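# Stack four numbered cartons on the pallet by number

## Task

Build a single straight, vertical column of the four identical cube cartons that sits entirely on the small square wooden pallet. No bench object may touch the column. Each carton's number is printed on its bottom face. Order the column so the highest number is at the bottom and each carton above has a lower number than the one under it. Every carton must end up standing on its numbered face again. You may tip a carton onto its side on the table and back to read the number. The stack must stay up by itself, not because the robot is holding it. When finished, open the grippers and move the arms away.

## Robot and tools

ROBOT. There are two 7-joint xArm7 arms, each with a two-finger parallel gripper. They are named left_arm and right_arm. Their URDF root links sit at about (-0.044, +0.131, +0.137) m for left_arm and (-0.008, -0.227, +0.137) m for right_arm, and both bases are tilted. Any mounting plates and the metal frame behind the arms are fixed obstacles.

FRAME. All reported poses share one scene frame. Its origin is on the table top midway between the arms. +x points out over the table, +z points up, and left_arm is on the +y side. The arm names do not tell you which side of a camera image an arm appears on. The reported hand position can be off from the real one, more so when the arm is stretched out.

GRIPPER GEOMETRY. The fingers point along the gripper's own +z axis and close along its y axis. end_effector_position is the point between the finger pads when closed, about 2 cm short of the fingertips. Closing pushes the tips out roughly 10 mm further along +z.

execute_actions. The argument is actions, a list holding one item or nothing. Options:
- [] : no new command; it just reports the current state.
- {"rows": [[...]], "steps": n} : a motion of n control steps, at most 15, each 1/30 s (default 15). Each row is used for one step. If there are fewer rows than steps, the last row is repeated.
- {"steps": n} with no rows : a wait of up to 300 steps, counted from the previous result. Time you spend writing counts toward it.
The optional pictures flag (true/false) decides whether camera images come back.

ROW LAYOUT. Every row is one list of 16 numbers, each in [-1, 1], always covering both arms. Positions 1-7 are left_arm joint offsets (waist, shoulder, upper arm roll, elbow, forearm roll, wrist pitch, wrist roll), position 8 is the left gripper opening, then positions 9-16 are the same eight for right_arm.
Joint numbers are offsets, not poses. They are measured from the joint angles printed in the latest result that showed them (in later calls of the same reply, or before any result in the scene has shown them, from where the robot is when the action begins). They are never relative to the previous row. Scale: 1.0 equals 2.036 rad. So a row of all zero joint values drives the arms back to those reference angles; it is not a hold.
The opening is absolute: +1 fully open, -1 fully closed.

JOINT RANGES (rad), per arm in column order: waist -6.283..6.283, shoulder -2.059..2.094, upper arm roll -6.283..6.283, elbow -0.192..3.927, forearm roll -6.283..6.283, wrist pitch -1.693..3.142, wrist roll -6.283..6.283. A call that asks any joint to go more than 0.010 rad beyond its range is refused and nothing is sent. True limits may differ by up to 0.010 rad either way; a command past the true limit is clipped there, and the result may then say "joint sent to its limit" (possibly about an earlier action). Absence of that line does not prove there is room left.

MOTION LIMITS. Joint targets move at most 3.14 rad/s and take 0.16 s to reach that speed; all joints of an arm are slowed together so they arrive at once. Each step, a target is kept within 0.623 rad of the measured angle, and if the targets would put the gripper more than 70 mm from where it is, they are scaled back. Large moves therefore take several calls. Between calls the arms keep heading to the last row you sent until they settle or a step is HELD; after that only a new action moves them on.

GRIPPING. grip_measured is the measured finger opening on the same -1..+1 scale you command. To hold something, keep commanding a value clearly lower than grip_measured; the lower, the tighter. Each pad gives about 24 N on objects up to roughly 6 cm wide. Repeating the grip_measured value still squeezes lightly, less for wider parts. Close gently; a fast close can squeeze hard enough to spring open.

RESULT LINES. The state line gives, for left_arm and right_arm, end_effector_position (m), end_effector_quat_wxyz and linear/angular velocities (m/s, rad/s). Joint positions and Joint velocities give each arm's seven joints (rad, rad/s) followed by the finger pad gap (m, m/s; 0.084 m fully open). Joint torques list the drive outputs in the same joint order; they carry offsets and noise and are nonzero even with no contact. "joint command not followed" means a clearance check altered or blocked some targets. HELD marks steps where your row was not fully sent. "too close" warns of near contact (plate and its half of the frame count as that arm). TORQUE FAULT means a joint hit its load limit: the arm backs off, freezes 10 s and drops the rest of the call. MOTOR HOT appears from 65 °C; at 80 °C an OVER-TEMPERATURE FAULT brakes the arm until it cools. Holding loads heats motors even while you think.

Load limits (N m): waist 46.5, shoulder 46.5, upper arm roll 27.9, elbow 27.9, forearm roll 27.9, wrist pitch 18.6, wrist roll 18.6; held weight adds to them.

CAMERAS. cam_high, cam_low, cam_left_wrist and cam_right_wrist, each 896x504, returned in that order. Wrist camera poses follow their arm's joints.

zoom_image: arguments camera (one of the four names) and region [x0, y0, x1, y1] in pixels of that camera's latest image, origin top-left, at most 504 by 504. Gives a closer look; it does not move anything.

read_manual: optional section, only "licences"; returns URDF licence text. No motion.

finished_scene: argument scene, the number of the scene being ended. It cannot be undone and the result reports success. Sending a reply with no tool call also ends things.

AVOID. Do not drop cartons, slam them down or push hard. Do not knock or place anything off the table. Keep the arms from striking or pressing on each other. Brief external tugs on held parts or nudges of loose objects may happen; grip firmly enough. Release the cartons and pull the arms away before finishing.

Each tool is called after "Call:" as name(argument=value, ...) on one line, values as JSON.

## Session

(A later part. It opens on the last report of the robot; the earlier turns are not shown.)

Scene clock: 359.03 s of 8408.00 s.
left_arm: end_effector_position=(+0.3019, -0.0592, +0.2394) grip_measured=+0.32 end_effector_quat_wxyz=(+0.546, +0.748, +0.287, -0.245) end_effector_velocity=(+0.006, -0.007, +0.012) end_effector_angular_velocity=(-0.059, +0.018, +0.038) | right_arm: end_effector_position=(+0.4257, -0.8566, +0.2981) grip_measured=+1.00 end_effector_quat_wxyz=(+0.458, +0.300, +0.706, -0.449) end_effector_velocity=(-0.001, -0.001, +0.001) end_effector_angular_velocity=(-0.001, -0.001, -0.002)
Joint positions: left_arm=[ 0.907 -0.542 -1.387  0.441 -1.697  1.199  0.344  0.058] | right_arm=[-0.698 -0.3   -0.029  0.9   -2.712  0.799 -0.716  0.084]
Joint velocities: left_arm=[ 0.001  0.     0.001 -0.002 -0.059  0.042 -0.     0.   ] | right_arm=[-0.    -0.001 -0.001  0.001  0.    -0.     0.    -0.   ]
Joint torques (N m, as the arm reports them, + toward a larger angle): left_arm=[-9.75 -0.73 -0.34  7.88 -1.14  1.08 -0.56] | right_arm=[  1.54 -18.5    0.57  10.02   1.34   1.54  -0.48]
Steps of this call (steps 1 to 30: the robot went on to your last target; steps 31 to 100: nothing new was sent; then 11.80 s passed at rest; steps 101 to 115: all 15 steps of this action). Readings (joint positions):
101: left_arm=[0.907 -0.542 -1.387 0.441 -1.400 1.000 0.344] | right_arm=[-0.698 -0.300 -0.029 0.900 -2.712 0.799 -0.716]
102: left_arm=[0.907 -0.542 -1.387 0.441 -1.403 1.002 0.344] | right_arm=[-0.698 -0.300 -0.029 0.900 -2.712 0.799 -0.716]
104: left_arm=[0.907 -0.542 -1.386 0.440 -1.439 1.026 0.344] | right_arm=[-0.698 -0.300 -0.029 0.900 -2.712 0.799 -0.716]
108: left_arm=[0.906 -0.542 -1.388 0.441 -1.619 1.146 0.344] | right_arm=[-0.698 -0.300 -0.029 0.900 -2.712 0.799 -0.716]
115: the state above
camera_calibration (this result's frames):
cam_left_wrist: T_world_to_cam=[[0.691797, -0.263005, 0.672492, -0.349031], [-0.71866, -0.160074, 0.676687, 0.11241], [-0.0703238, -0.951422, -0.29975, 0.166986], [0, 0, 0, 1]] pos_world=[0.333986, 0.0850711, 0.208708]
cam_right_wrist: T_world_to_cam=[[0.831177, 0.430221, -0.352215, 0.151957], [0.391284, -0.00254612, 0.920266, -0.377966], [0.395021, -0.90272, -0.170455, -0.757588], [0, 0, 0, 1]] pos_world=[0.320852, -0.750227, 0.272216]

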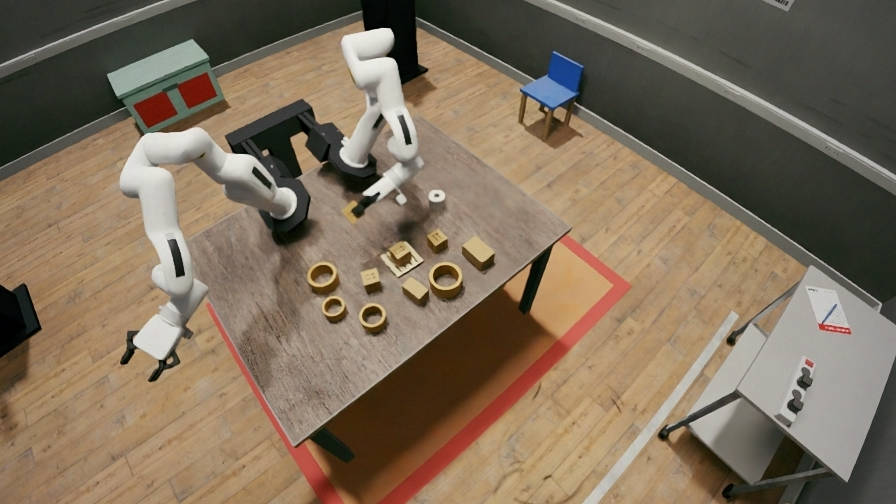

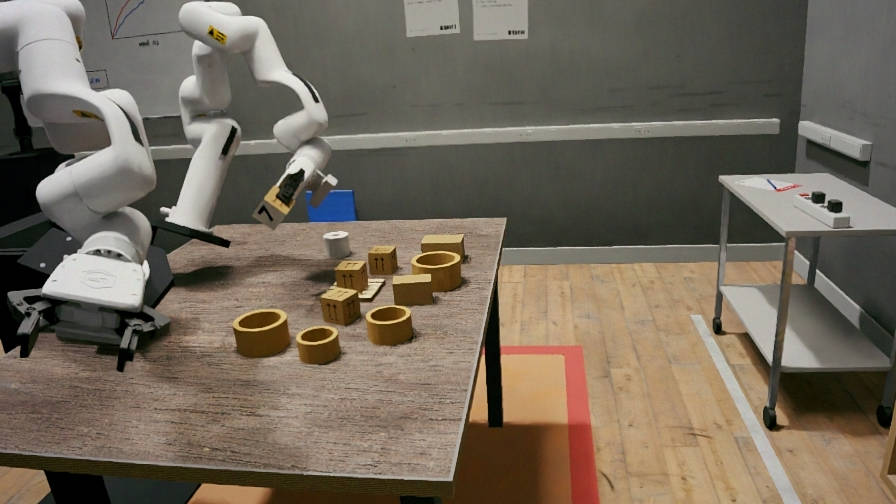

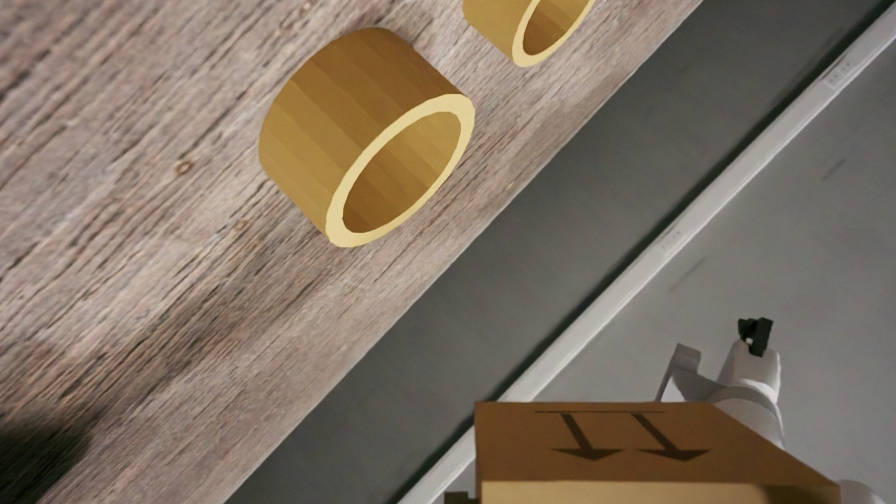

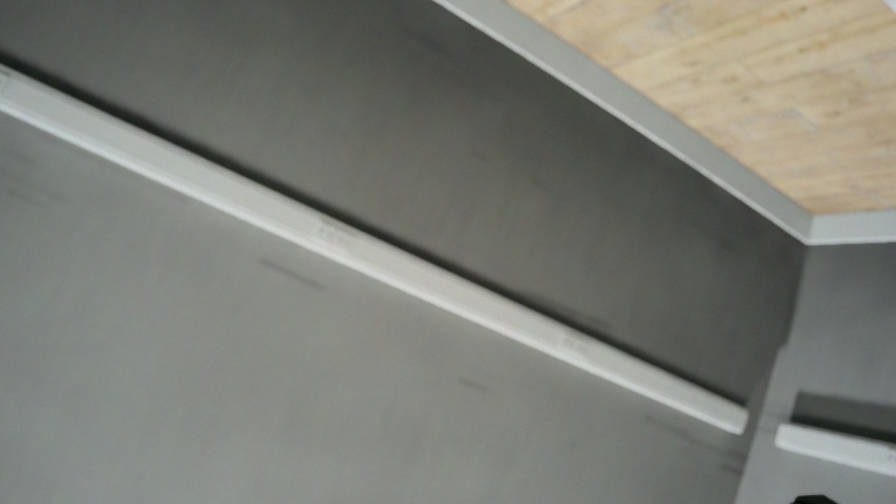

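Call:
execute_actions(actions=[])

Scene clock: 389.33 s of 8408.00 s.
left_arm: end_effector_position=(+0.3026, -0.0599, +0.2407) grip_measured=+0.32 end_effector_quat_wxyz=(+0.549, +0.745, +0.288, -0.246) end_effector_velocity=(+0.000, -0.000, +0.000) end_effector_angular_velocity=(-0.001, +0.000, +0.001) | right_arm: end_effector_position=(+0.4257, -0.8566, +0.2981) grip_measured=+1.00 end_effector_quat_wxyz=(+0.458, +0.300, +0.706, -0.449) end_effector_velocity=(+0.001, +0.000, +0.000) end_effector_angular_velocity=(-0.001, +0.000, +0.002)
Joint positions: left_arm=[ 0.907 -0.542 -1.387  0.441 -1.703  1.203  0.344  0.058] | right_arm=[-0.698 -0.3   -0.029  0.9   -2.712  0.799 -0.716  0.084]
Joint velocities: left_arm=[ 0.     0.001 -0.     0.    -0.001 -0.     0.     0.   ] | right_arm=[ 0.001 -0.     0.    -0.    -0.002  0.    -0.    -0.   ]
Joint torques (N m, as the arm reports them, + toward a larger angle): left_arm=[-9.59 -0.89 -0.46  8.12 -1.44  0.83 -0.71] | right_arm=[  0.33 -18.19   0.72   9.74   1.52   1.55  -0.4 ]
Steps of this call (steps 1 to 15: the robot went on to your last target; steps 16 to 90: nothing new was sent; then 27.30 s passed at rest). Readings (joint positions):
1: left_arm=[0.907 -0.542 -1.387 0.441 -1.699 1.200 0.344] | right_arm=[-0.698 -0.300 -0.029 0.900 -2.712 0.799 -0.716]
2: left_arm=[0.907 -0.542 -1.387 0.441 -1.700 1.201 0.344] | right_arm=[-0.698 -0.300 -0.029 0.900 -2.712 0.799 -0.716]
4: left_arm=[0.907 -0.542 -1.387 0.441 -1.701 1.202 0.344] | right_arm=[-0.698 -0.300 -0.029 0.900 -2.712 0.799 -0.716]
8: left_arm=[0.907 -0.542 -1.387 0.441 -1.702 1.203 0.344] | right_arm=[-0.698 -0.300 -0.029 0.900 -2.712 0.799 -0.716]
90: the state above
All arms were judged still, so your last target was given up. Only a new action makes them travel on or press farther. Fingers that are still opening or closing keep moving.
camera_calibration (this result's frames):
cam_left_wrist: T_world_to_cam=[[0.693623, -0.256594, 0.673087, -0.350857], [-0.717186, -0.158678, 0.678576, 0.11104], [-0.0673145, -0.953405, -0.294089, 0.164297], [0, 0, 0, 1]] pos_world=[0.334059, 0.0842332, 0.209126]
cam_right_wrist: T_world_to_cam=[[0.831177, 0.430221, -0.352214, 0.151957], [0.391284, -0.00254604, 0.920266, -0.377966], [0.395021, -0.90272, -0.170455, -0.757588], [0, 0, 0, 1]] pos_world=[0.320852, -0.750227, 0.272216]

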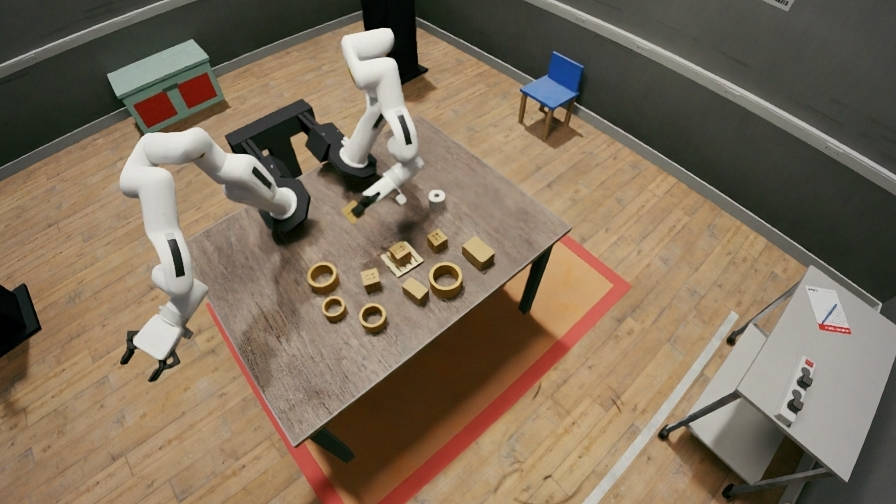

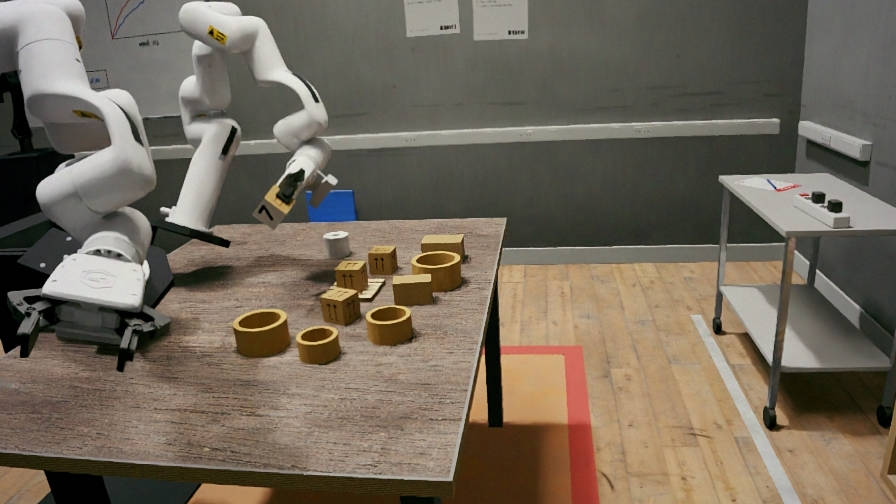

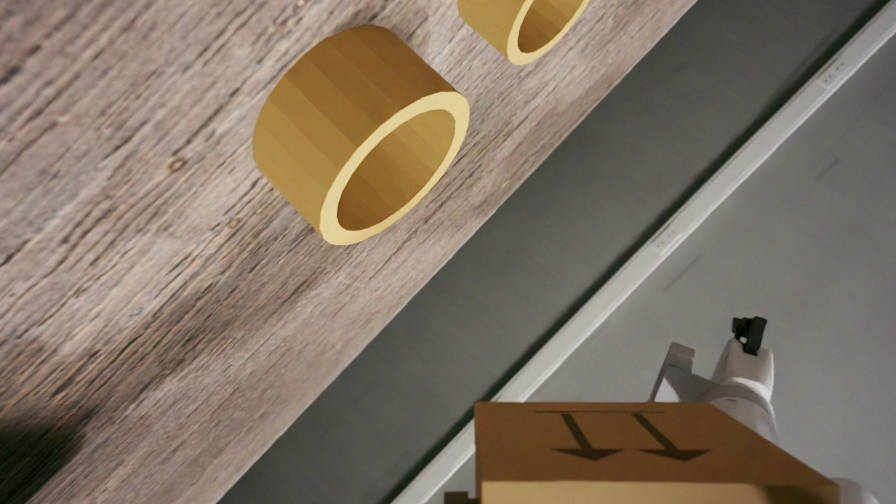

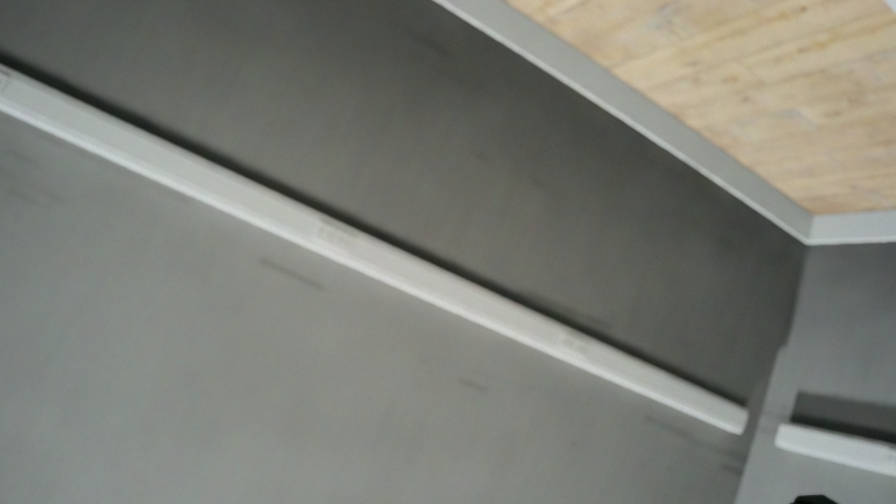

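Call:
execute_actions(actions=[{"rows":[[0.1432,-0.0133,-0.2236,0.2433,0.8364,-0.2154,-0.4131,-0.3,0,0,0,0,0,0,0,1]],"steps":15}], pictures=false)

Call:
execute_actions(actions=[{"steps":28}], pictures=false)

Call:
execute_actions(actions=[{"rows":[[0.1140,-0.0257,-0.0944,-0.0162,0,-0.0853,0,-0.3,0,0,0,0,0,0,0,1]],"steps":15}], pictures=false)

Call:
execute_actions(actions=[{"steps":8}])

Scene clock: 439.40 s of 8408.00 s.
left_arm: end_effector_position=(+0.3890, -0.0654, +0.2144) grip_measured=+0.32 end_effector_quat_wxyz=(+0.243, +0.927, +0.236, -0.159) end_effector_velocity=(+0.171, +0.131, -0.048) end_effector_angular_velocity=(+1.630, -0.962, -1.019) | right_arm: end_effector_position=(+0.4257, -0.8566, +0.2981) grip_measured=+1.00 end_effector_quat_wxyz=(+0.458, +0.300, +0.706, -0.449) end_effector_velocity=(-0.000, -0.000, +0.000) end_effector_angular_velocity=(+0.000, -0.001, -0.002)
Joint positions: left_arm=[ 1.165 -0.566 -1.791  0.881 -0.86   0.816 -0.374  0.058] | right_arm=[-0.698 -0.3   -0.029  0.9   -2.712  0.799 -0.716  0.084]
Joint velocities: left_arm=[ 0.318 -0.028 -0.504  0.548  2.679 -0.488 -1.171 -0.   ] | right_arm=[ 0.001  0.    -0.001  0.001  0.002  0.    -0.     0.   ]
Joint torques (N m, as the arm reports them, + toward a larger angle): left_arm=[-14.96   8.17   0.71   7.75  -0.71  -0.57   0.09] | right_arm=[  0.5  -18.02   0.86   9.66   1.13   1.65  -0.27]
Steps of this call (steps 1 to 90: nothing new was sent; then 46.57 s passed at rest; steps 91 to 105: all 15 steps of this action). Readings (joint positions):
91: left_arm=[0.907 -0.542 -1.387 0.441 -1.703 1.203 0.344] | right_arm=[-0.698 -0.300 -0.029 0.900 -2.712 0.799 -0.716]
92: left_arm=[0.908 -0.542 -1.389 0.442 -1.700 1.201 0.341] | right_arm=[-0.698 -0.300 -0.029 0.900 -2.712 0.799 -0.716]
94: left_arm=[0.925 -0.543 -1.415 0.468 -1.664 1.175 0.304] | right_arm=[-0.698 -0.300 -0.029 0.900 -2.712 0.799 -0.716]
98: left_arm=[1.027 -0.553 -1.575 0.646 -1.433 1.022 0.074] | right_arm=[-0.698 -0.300 -0.029 0.900 -2.712 0.799 -0.716]
105: the state above

Scene clock: 440.33 s of 8408.00 s.
left_arm: end_effector_position=(+0.4324, +0.0109, +0.1990) grip_measured=+0.32 end_effector_quat_wxyz=(-0.000, +1.000, -0.018, -0.001) end_effector_velocity=(+0.000, -0.000, +0.000) end_effector_angular_velocity=(-0.001, -0.000, -0.001) | right_arm: end_effector_position=(+0.4257, -0.8566, +0.2981) grip_measured=+1.00 end_effector_quat_wxyz=(+0.458, +0.300, +0.706, -0.449) end_effector_velocity=(+0.000, +0.000, -0.000) end_effector_angular_velocity=(+0.001, +0.000, +0.000)
Joint positions: left_arm=[ 1.198 -0.569 -1.842  0.936 -0.     0.765 -0.497  0.058] | right_arm=[-0.698 -0.3   -0.029  0.9   -2.712  0.799 -0.716  0.084]
Joint velocities: left_arm=[ 0.     0.002 -0.     0.     0.001 -0.     0.    -0.   ] | right_arm=[-0.    -0.     0.001 -0.001  0.001 -0.    -0.     0.   ]
Joint torques (N m, as the arm reports them, + toward a larger angle): left_arm=[-14.79   9.2   -0.49  10.74  -0.61  -1.54  -0.71] | right_arm=[  0.81 -17.78   0.86  10.13   0.94   1.75  -0.32]
Steps of this call (steps 1 to 28: the robot went on to your last target). Readings (joint positions):
1: left_arm=[1.174 -0.567 -1.805 0.897 -0.770 0.801 -0.408] | right_arm=[-0.698 -0.300 -0.029 0.900 -2.712 0.799 -0.716]
2: left_arm=[1.181 -0.567 -1.816 0.908 -0.681 0.791 -0.433] | right_arm=[-0.698 -0.300 -0.029 0.900 -2.712 0.799 -0.716]
4: left_arm=[1.189 -0.568 -1.829 0.922 -0.502 0.778 -0.465] | right_arm=[-0.698 -0.300 -0.029 0.900 -2.712 0.799 -0.716]
8: left_arm=[1.196 -0.569 -1.838 0.931 -0.177 0.768 -0.489] | right_arm=[-0.698 -0.300 -0.029 0.900 -2.712 0.799 -0.716]
28: the state above

Scene clock: 440.83 s of 8408.00 s.
left_arm: end_effector_position=(+0.4335, +0.0105, +0.1361) grip_measured=+0.32 end_effector_quat_wxyz=(-0.001, +1.000, -0.019, +0.001) end_effector_velocity=(-0.001, -0.005, -0.007) end_effector_angular_velocity=(-0.010, -0.005, -0.007) | right_arm: end_effector_position=(+0.4257, -0.8566, +0.2981) grip_measured=+1.00 end_effector_quat_wxyz=(+0.458, +0.300, +0.706, -0.449) end_effector_velocity=(+0.000, -0.000, +0.001) end_effector_angular_velocity=(-0.001, -0.002, -0.001)
Joint positions: left_arm=[ 1.426 -0.62  -2.032  0.904 -0.     0.594 -0.497  0.058] | right_arm=[-0.698 -0.3   -0.029  0.9   -2.712  0.799 -0.716  0.084]
Joint velocities: left_arm=[ 0.03  -0.005 -0.033 -0.003 -0.001 -0.03  -0.    -0.   ] | right_arm=[-0.    -0.     0.001  0.001  0.002  0.    -0.     0.   ]
Joint torques (N m, as the arm reports them, + toward a larger angle): left_arm=[-15.65  15.87  -0.27   9.61  -0.71  -1.41  -0.71] | right_arm=[  0.41 -18.17   0.83  10.09   1.46   1.63  -0.25]
Steps of this call (steps 1 to 15: all 15 steps of this action). Readings (joint positions):
1: left_arm=[1.198 -0.569 -1.842 0.936 -0.000 0.765 -0.497] | right_arm=[-0.698 -0.300 -0.029 0.900 -2.712 0.799 -0.716]
2: left_arm=[1.201 -0.569 -1.844 0.936 -0.000 0.763 -0.497] | right_arm=[-0.698 -0.300 -0.029 0.900 -2.712 0.799 -0.716]
4: left_arm=[1.235 -0.576 -1.874 0.934 -0.000 0.734 -0.497] | right_arm=[-0.698 -0.300 -0.029 0.900 -2.712 0.799 -0.716]
8: left_arm=[1.381 -0.611 -1.992 0.907 -0.000 0.631 -0.497] | right_arm=[-0.698 -0.300 -0.029 0.900 -2.712 0.799 -0.716]
15: the state above

Scene clock: 441.10 s of 8408.00 s.
left_arm: end_effector_position=(+0.4331, +0.0109, +0.1349) grip_measured=+0.32 end_effector_quat_wxyz=(-0.001, +1.000, -0.018, +0.000) end_effector_velocity=(-0.001, +0.000, -0.002) end_effector_angular_velocity=(+0.002, +0.002, -0.002) | right_arm: end_effector_position=(+0.4257, -0.8566, +0.2981) grip_measured=+1.00 end_effector_quat_wxyz=(+0.458, +0.300, +0.706, -0.449) end_effector_velocity=(+0.001, +0.001, +0.000) end_effector_angular_velocity=(+0.001, -0.001, +0.001)
Joint positions: left_arm=[ 1.43  -0.621 -2.034  0.903 -0.     0.591 -0.497  0.058] | right_arm=[-0.698 -0.3   -0.029  0.9   -2.712  0.799 -0.716  0.084]
Joint velocities: left_arm=[ 0.003 -0.002 -0.003 -0.001  0.001 -0.001  0.    -0.   ] | right_arm=[ 0.001  0.     0.001  0.     0.001 -0.     0.     0.   ]
Joint torques (N m, as the arm reports them, + toward a larger angle): left_arm=[-16.    15.71  -0.46   9.74  -0.64  -1.59  -0.6 ] | right_arm=[  0.36 -18.33   0.68   9.46   1.23   1.65  -0.23]
Steps of this call (steps 1 to 8: the robot went on to your last target). Readings (joint positions):
1: left_arm=[1.427 -0.620 -2.032 0.904 -0.000 0.593 -0.497] | right_arm=[-0.698 -0.300 -0.029 0.900 -2.712 0.799 -0.716]
2: left_arm=[1.428 -0.621 -2.033 0.904 -0.000 0.592 -0.497] | right_arm=[-0.698 -0.300 -0.029 0.900 -2.712 0.799 -0.716]
4: left_arm=[1.429 -0.621 -2.033 0.904 -0.000 0.592 -0.497] | right_arm=[-0.698 -0.300 -0.029 0.900 -2.712 0.799 -0.716]
8: the state above
camera_calibration (this result's frames):
cam_left_wrist: T_world_to_cam=[[-0.0416759, -0.998785, -0.026283, 0.0688961], [-0.999129, 0.0417161, -0.00098539, 0.499315], [0.00208062, 0.0262191, -0.999654, 0.263929], [0, 0, 0, 1]] pos_world=[0.501203, 0.0410629, 0.26614]
cam_right_wrist: T_world_to_cam=[[0.831177, 0.430221, -0.352214, 0.151957], [0.391284, -0.00254603, 0.920266, -0.377966], [0.395021, -0.90272, -0.170455, -0.757588], [0, 0, 0, 1]] pos_world=[0.320852, -0.750227, 0.272216]

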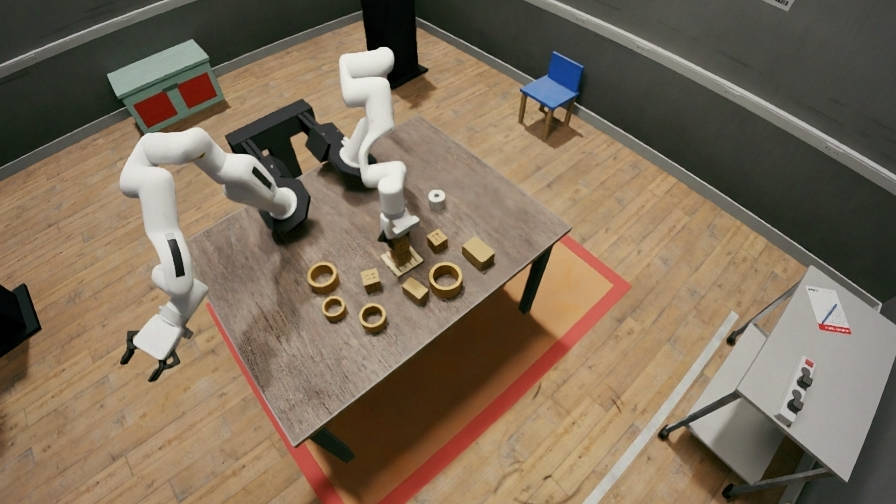

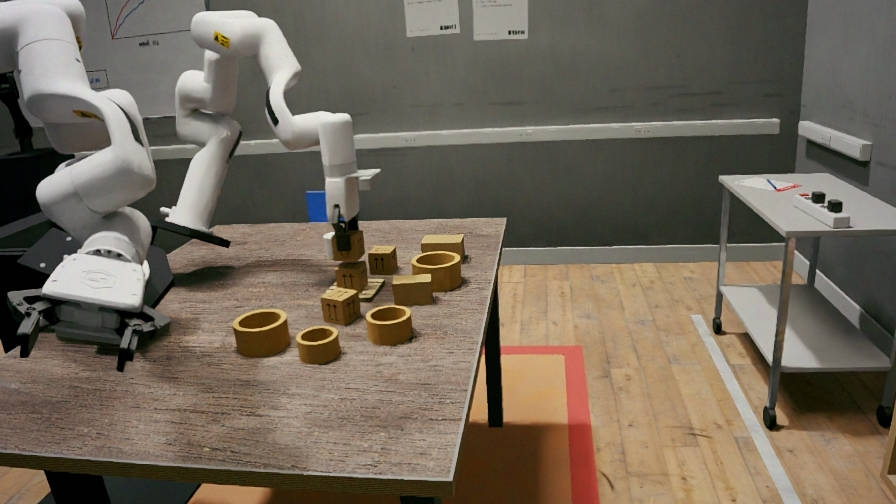

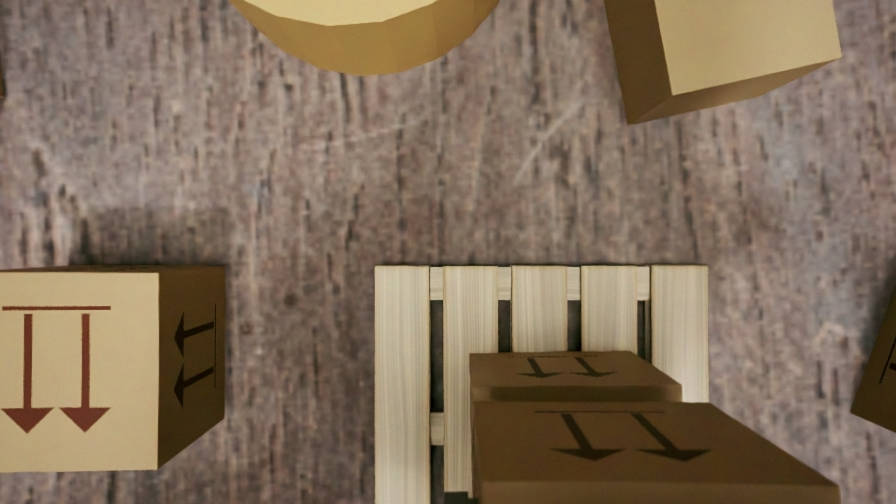

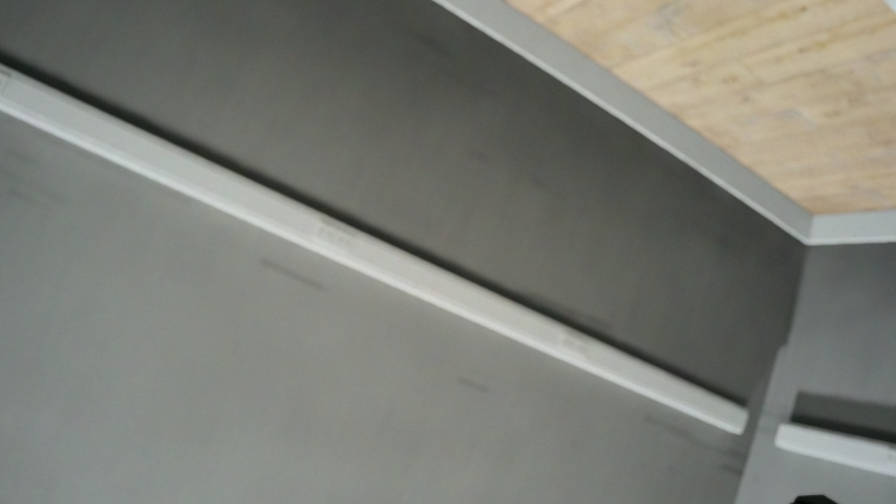

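Call:
execute_actions(actions=[{"rows":[[0.009,-0.0027,-0.0072,-0.0004,0,-0.0063,0,-0.3,0,0,0,0,0,0,0,1],[0.018,-0.0054,-0.0145,-0.0009,0,-0.0126,0,-0.3,0,0,0,0,0,0,0,1],[0.025,-0.0075,-0.0203,-0.0012,0,-0.0176,0,-0.3,0,0,0,0,0,0,0,1],[0.03,-0.009,-0.0244,-0.0014,0,-0.0211,0,-0.3,0,0,0,0,0,0,0,1],[0.0335,-0.01,-0.0272,-0.0016,0,-0.0236,0,-0.3,0,0,0,0,0,0,0,1],[0.0357,-0.0107,-0.0290,-0.0017,0,-0.0251,0,-0.3,0,0,0,0,0,0,0,1]],"steps":15}], pictures=false)

Call:
execute_actions(actions=[{"steps":6}], pictures=false)

Call:
execute_actions(actions=[{"rows":[[0,0,0,0,0,0,0,1,0,0,0,0,0,0,0,1]],"steps":7}], pictures=false)

Call:
execute_actions(actions=[{"rows":[[-0.1494,0.0362,0.1231,0.0181,0,0.1103,0,1,0,0,0,0,0,0,0,1],[-0.1494,0.0362,0.1231,0.0181,0,0.1103,0,1,0,0,0,0,0,0,0,1],[-0.1494,0.0362,0.1231,0.0181,0,0.1103,0,1,0,0,0,0,0,0,0,1],[-0.1494,0.0362,0.1231,0.0181,0,0.1103,0,1,0,0,0,0,0,0,0,1],[-0.1494,0.0362,0.1231,0.0181,0,0.1103,0,1,0,0,0,0,0,0,0,1],[-0.1494,0.0362,0.1231,0.0181,0,0.1103,0,1,0,0,0,0,0,0,0,1],[-0.1494,0.0362,0.1231,0.0181,0,0.1103,0,1,0,0,0,0,0,0,0,1],[-0.1494,0.0362,0.1231,0.0181,0,0.1103,0,1,0,0,0,0,0,0,0,1],[-0.1494,0.0362,0.1231,0.0181,0,0.1103,0,1,0,0,0,0,0,0,0,1],[-0.1494,0.0362,0.1231,0.0181,0,0.1103,0,1,0,0,0,0,0,0,0,1],[0.0910,-0.1126,-0.1584,0.2187,0,0.0990,0.0609,1,0,0,0,0,0,0,0,1]],"steps":15}], pictures=false)

Call:
execute_actions(actions=[{"steps":25}])

Scene clock: 459.93 s of 8408.00 s.
left_arm: end_effector_position=(+0.4327, +0.0108, +0.1154) grip_measured=+0.32 end_effector_quat_wxyz=(-0.000, +1.000, -0.018, -0.000) end_effector_velocity=(+0.001, -0.002, -0.002) end_effector_angular_velocity=(-0.005, -0.004, -0.002) | right_arm: end_effector_position=(+0.4257, -0.8566, +0.2981) grip_measured=+1.00 end_effector_quat_wxyz=(+0.458, +0.300, +0.706, -0.449) end_effector_velocity=(-0.001, -0.001, +0.000) end_effector_angular_velocity=(-0.001, +0.001, -0.001)
Joint positions: left_arm=[ 1.501 -0.642 -2.092  0.9   -0.     0.541 -0.497  0.058] | right_arm=[-0.698 -0.3   -0.029  0.9   -2.712  0.799 -0.716  0.084]
Joint velocities: left_arm=[ 0.011 -0.002 -0.012  0.001 -0.    -0.011 -0.    -0.   ] | right_arm=[-0.001  0.    -0.001  0.001 -0.001 -0.     0.     0.   ]
Joint torques (N m, as the arm reports them, + toward a larger angle): left_arm=[-16.53  17.83  -0.17   9.24  -0.56  -1.5   -0.53] | right_arm=[  0.55 -18.61   0.42  10.16   1.36   1.54  -0.03]
Steps of this call (steps 1 to 15: the robot went on to your last target; steps 16 to 90: nothing new was sent; then 15.33 s passed at rest; steps 91 to 105: all 15 steps of this action). Readings (joint positions):
91: left_arm=[1.430 -0.621 -2.034 0.903 -0.000 0.591 -0.497] | right_arm=[-0.698 -0.300 -0.029 0.900 -2.712 0.799 -0.716]
92: left_arm=[1.432 -0.622 -2.036 0.903 -0.000 0.590 -0.497] | right_arm=[-0.698 -0.300 -0.029 0.900 -2.712 0.799 -0.716]
94: left_arm=[1.445 -0.625 -2.047 0.903 -0.000 0.580 -0.497] | right_arm=[-0.698 -0.300 -0.029 0.900 -2.712 0.799 -0.716]
98: left_arm=[1.485 -0.638 -2.078 0.900 -0.000 0.553 -0.497] | right_arm=[-0.698 -0.300 -0.029 0.900 -2.712 0.799 -0.716]
105: the state above

Scene clock: 460.13 s of 8408.00 s.
left_arm: end_effector_position=(+0.4327, +0.0108, +0.1151) grip_measured=+0.32 end_effector_quat_wxyz=(-0.000, +1.000, -0.018, -0.000) end_effector_velocity=(-0.000, +0.000, -0.001) end_effector_angular_velocity=(+0.001, +0.000, +0.000) | right_arm: end_effector_position=(+0.4257, -0.8566, +0.2981) grip_measured=+1.00 end_effector_quat_wxyz=(+0.458, +0.300, +0.706, -0.449) end_effector_velocity=(-0.001, -0.000, +0.000) end_effector_angular_velocity=(-0.000, +0.000, -0.001)
Joint positions: left_arm=[ 1.502 -0.643 -2.093  0.9   -0.     0.54  -0.497  0.058] | right_arm=[-0.698 -0.3   -0.029  0.9   -2.712  0.799 -0.716  0.084]
Joint velocities: left_arm=[ 0.002 -0.001 -0.001 -0.001  0.    -0.001  0.     0.   ] | right_arm=[-0.001 -0.    -0.     0.    -0.    -0.    -0.    -0.   ]
Joint torques (N m, as the arm reports them, + toward a larger angle): left_arm=[-16.15  17.68  -0.31   9.42  -0.56  -1.52  -0.65] | right_arm=[  0.69 -18.45   0.94  10.1    1.01   1.62  -0.21]
Steps of this call (steps 1 to 6: the robot went on to your last target). Readings (joint positions):
1: left_arm=[1.501 -0.642 -2.092 0.900 -0.000 0.541 -0.497] | right_arm=[-0.698 -0.300 -0.029 0.900 -2.712 0.799 -0.716]
2: left_arm=[1.502 -0.643 -2.093 0.900 -0.000 0.541 -0.497] | right_arm=[-0.698 -0.300 -0.029 0.900 -2.712 0.799 -0.716]
4: left_arm=[1.502 -0.643 -2.093 0.900 -0.000 0.540 -0.497] | right_arm=[-0.698 -0.300 -0.029 0.900 -2.712 0.799 -0.716]
6: the state above

Scene clock: 460.37 s of 8408.00 s.
left_arm: end_effector_position=(+0.4328, +0.0107, +0.1152) grip_measured=+1.00 end_effector_quat_wxyz=(-0.000, +1.000, -0.019, -0.000) end_effector_velocity=(-0.001, +0.001, -0.001) end_effector_angular_velocity=(+0.001, +0.002, +0.000) | right_arm: end_effector_position=(+0.4257, -0.8566, +0.2981) grip_measured=+1.00 end_effector_quat_wxyz=(+0.458, +0.300, +0.706, -0.449) end_effector_velocity=(+0.000, -0.000, +0.001) end_effector_angular_velocity=(-0.002, +0.000, +0.001)
Joint positions: left_arm=[ 1.502 -0.643 -2.093  0.9   -0.     0.54  -0.497  0.084] | right_arm=[-0.698 -0.3   -0.029  0.9   -2.712  0.799 -0.716  0.084]
Joint velocities: left_arm=[ 0.001 -0.    -0.    -0.001  0.     0.    -0.     0.005] | right_arm=[-0.    -0.001 -0.     0.    -0.002 -0.     0.     0.   ]
Joint torques (N m, as the arm reports them, + toward a larger angle): left_arm=[-15.93  17.37  -0.47   9.09  -0.48  -1.5   -0.46] | right_arm=[  0.24 -18.14   1.14   9.99   1.45   1.82  -0.14]
Steps of this call (steps 1 to 7: all 7 steps of this action). Readings (joint positions):
1: left_arm=[1.502 -0.643 -2.093 0.900 -0.000 0.540 -0.497] | right_arm=[-0.698 -0.300 -0.029 0.900 -2.712 0.799 -0.716]
2: left_arm=[1.502 -0.643 -2.093 0.900 -0.000 0.540 -0.497] | right_arm=[-0.698 -0.300 -0.029 0.900 -2.712 0.799 -0.716]
4: left_arm=[1.502 -0.643 -2.093 0.900 -0.000 0.540 -0.497] | right_arm=[-0.698 -0.300 -0.029 0.900 -2.712 0.799 -0.716]
7: the state above

Scene clock: 460.87 s of 8408.00 s.
left_arm: end_effector_position=(+0.4437, -0.0038, +0.1939) grip_measured=+1.00 end_effector_quat_wxyz=(-0.007, +0.999, -0.038, +0.010) end_effector_velocity=(+0.164, -0.282, -0.062) end_effector_angular_velocity=(+0.225, -0.293, -0.722) | right_arm: end_effector_position=(+0.4257, -0.8566, +0.2981) grip_measured=+1.00 end_effector_quat_wxyz=(+0.458, +0.300, +0.706, -0.449) end_effector_velocity=(+0.000, -0.000, +0.000) end_effector_angular_velocity=(-0.001, -0.001, -0.000)
Joint positions: left_arm=[ 1.273 -0.61  -1.922  0.987 -0.     0.751 -0.48   0.084] | right_arm=[-0.698 -0.3   -0.029  0.9   -2.712  0.799 -0.716  0.084]
Joint velocities: left_arm=[ 1.128 -0.696 -1.275  0.946  0.001 -0.047  0.281 -0.   ] | right_arm=[ 0.001 -0.    -0.     0.     0.001  0.001 -0.    -0.   ]
Joint torques (N m, as the arm reports them, + toward a larger angle): left_arm=[-14.23   3.08  -4.88  12.23  -0.54  -1.78  -0.5 ] | right_arm=[  0.89 -18.44   1.11  10.16   1.1    1.37  -0.13]
Steps of this call (steps 1 to 15: all 15 steps of this action). Readings (joint positions):
1: left_arm=[1.502 -0.643 -2.093 0.900 -0.000 0.540 -0.497] | right_arm=[-0.698 -0.300 -0.029 0.900 -2.712 0.799 -0.716]
2: left_arm=[1.500 -0.642 -2.091 0.900 -0.000 0.542 -0.497] | right_arm=[-0.698 -0.300 -0.029 0.900 -2.712 0.799 -0.716]
4: left_arm=[1.466 -0.635 -2.061 0.901 -0.000 0.571 -0.497] | right_arm=[-0.698 -0.300 -0.029 0.900 -2.712 0.799 -0.716]
8: left_arm=[1.294 -0.592 -1.922 0.928 -0.000 0.692 -0.497] | right_arm=[-0.698 -0.300 -0.029 0.900 -2.712 0.799 -0.716]
15: the state above

Scene clock: 461.70 s of 8408.00 s.
left_arm: end_effector_position=(+0.4502, -0.1377, +0.1246) grip_measured=+1.00 end_effector_quat_wxyz=(-0.000, +0.983, -0.184, -0.000) end_effector_velocity=(-0.001, -0.001, -0.002) end_effector_angular_velocity=(+0.001, +0.003, -0.005) | right_arm: end_effector_position=(+0.4257, -0.8566, +0.2981) grip_measured=+1.00 end_effector_quat_wxyz=(+0.458, +0.300, +0.706, -0.449) end_effector_velocity=(-0.001, -0.001, -0.001) end_effector_angular_velocity=(+0.001, +0.001, -0.003)
Joint positions: left_arm=[ 1.687 -0.871 -2.415  1.345 -0.     0.742 -0.373  0.084] | right_arm=[-0.698 -0.3   -0.029  0.9   -2.712  0.799 -0.716  0.084]
Joint velocities: left_arm=[ 0.004 -0.004 -0.006  0.003  0.001  0.001  0.001 -0.   ] | right_arm=[-0.001  0.001 -0.001 -0.     0.002 -0.     0.    -0.   ]
Joint torques (N m, as the arm reports them, + toward a larger angle): left_arm=[-19.9   32.61  -0.35  10.58  -0.61  -1.46  -0.6 ] | right_arm=[  0.16 -18.15   0.65  10.1    1.09   1.77  -0.16]
Steps of this call (steps 1 to 25: the robot went on to your last target). Readings (joint positions):
1: left_arm=[1.313 -0.635 -1.968 1.021 -0.000 0.750 -0.470] | right_arm=[-0.698 -0.300 -0.029 0.900 -2.712 0.799 -0.716]
2: left_arm=[1.352 -0.660 -2.016 1.056 -0.000 0.748 -0.460] | right_arm=[-0.698 -0.300 -0.029 0.900 -2.712 0.799 -0.716]
4: left_arm=[1.422 -0.706 -2.104 1.118 -0.000 0.747 -0.442] | right_arm=[-0.698 -0.300 -0.029 0.900 -2.712 0.799 -0.716]
8: left_arm=[1.552 -0.787 -2.256 1.228 -0.000 0.744 -0.408] | right_arm=[-0.698 -0.300 -0.029 0.900 -2.712 0.799 -0.716]
25: the state above
camera_calibration (this result's frames):
cam_left_wrist: T_world_to_cam=[[-0.36546, -0.930498, -0.0247513, 0.0758888], [-0.930781, 0.365576, -0.00020811, 0.536371], [0.00924213, 0.022962, -0.999694, 0.253837], [0, 0, 0, 1]] pos_world=[0.524632, -0.131299, 0.25575]
cam_right_wrist: T_world_to_cam=[[0.831177, 0.430221, -0.352214, 0.151957], [0.391284, -0.00254616, 0.920266, -0.377966], [0.395021, -0.90272, -0.170455, -0.757588], [0, 0, 0, 1]] pos_world=[0.320852, -0.750227, 0.272216]

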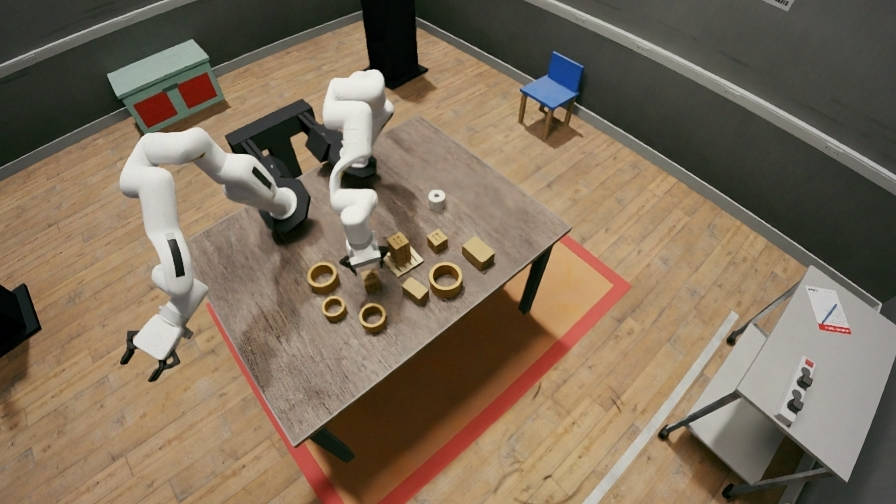

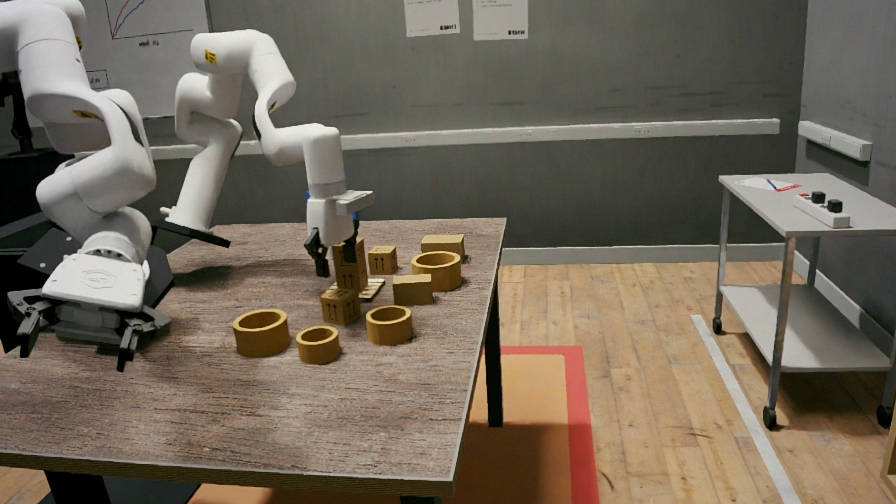

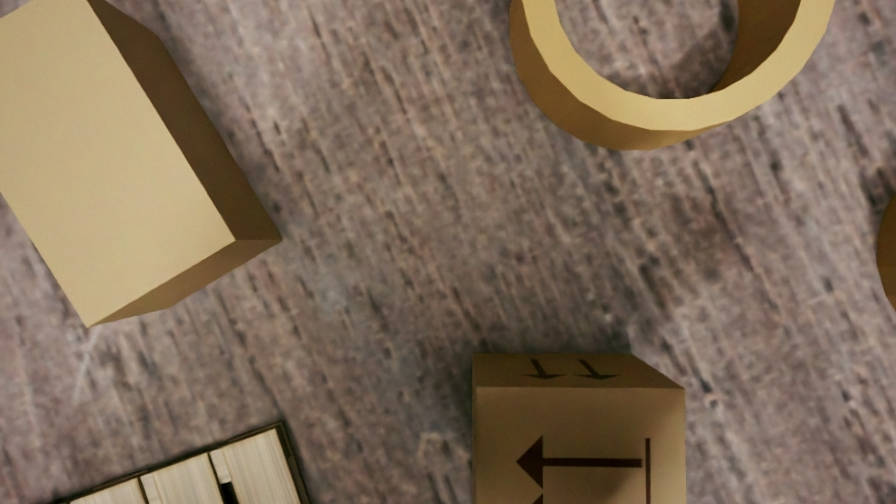

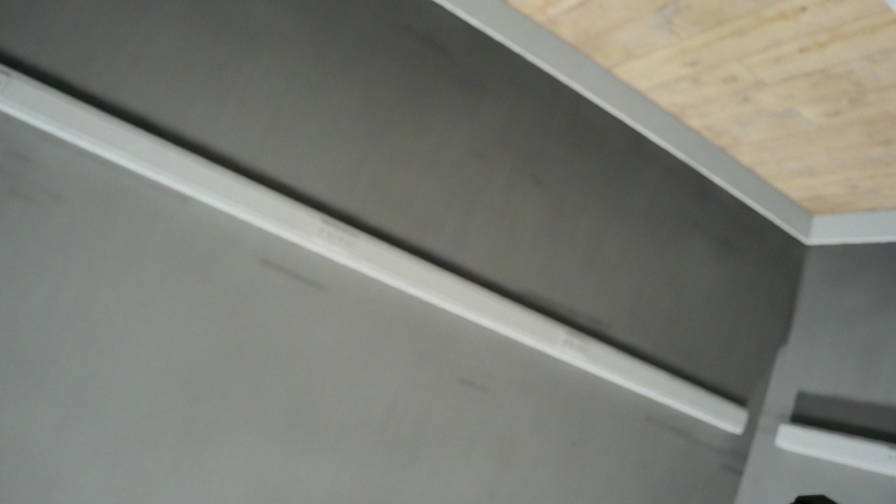

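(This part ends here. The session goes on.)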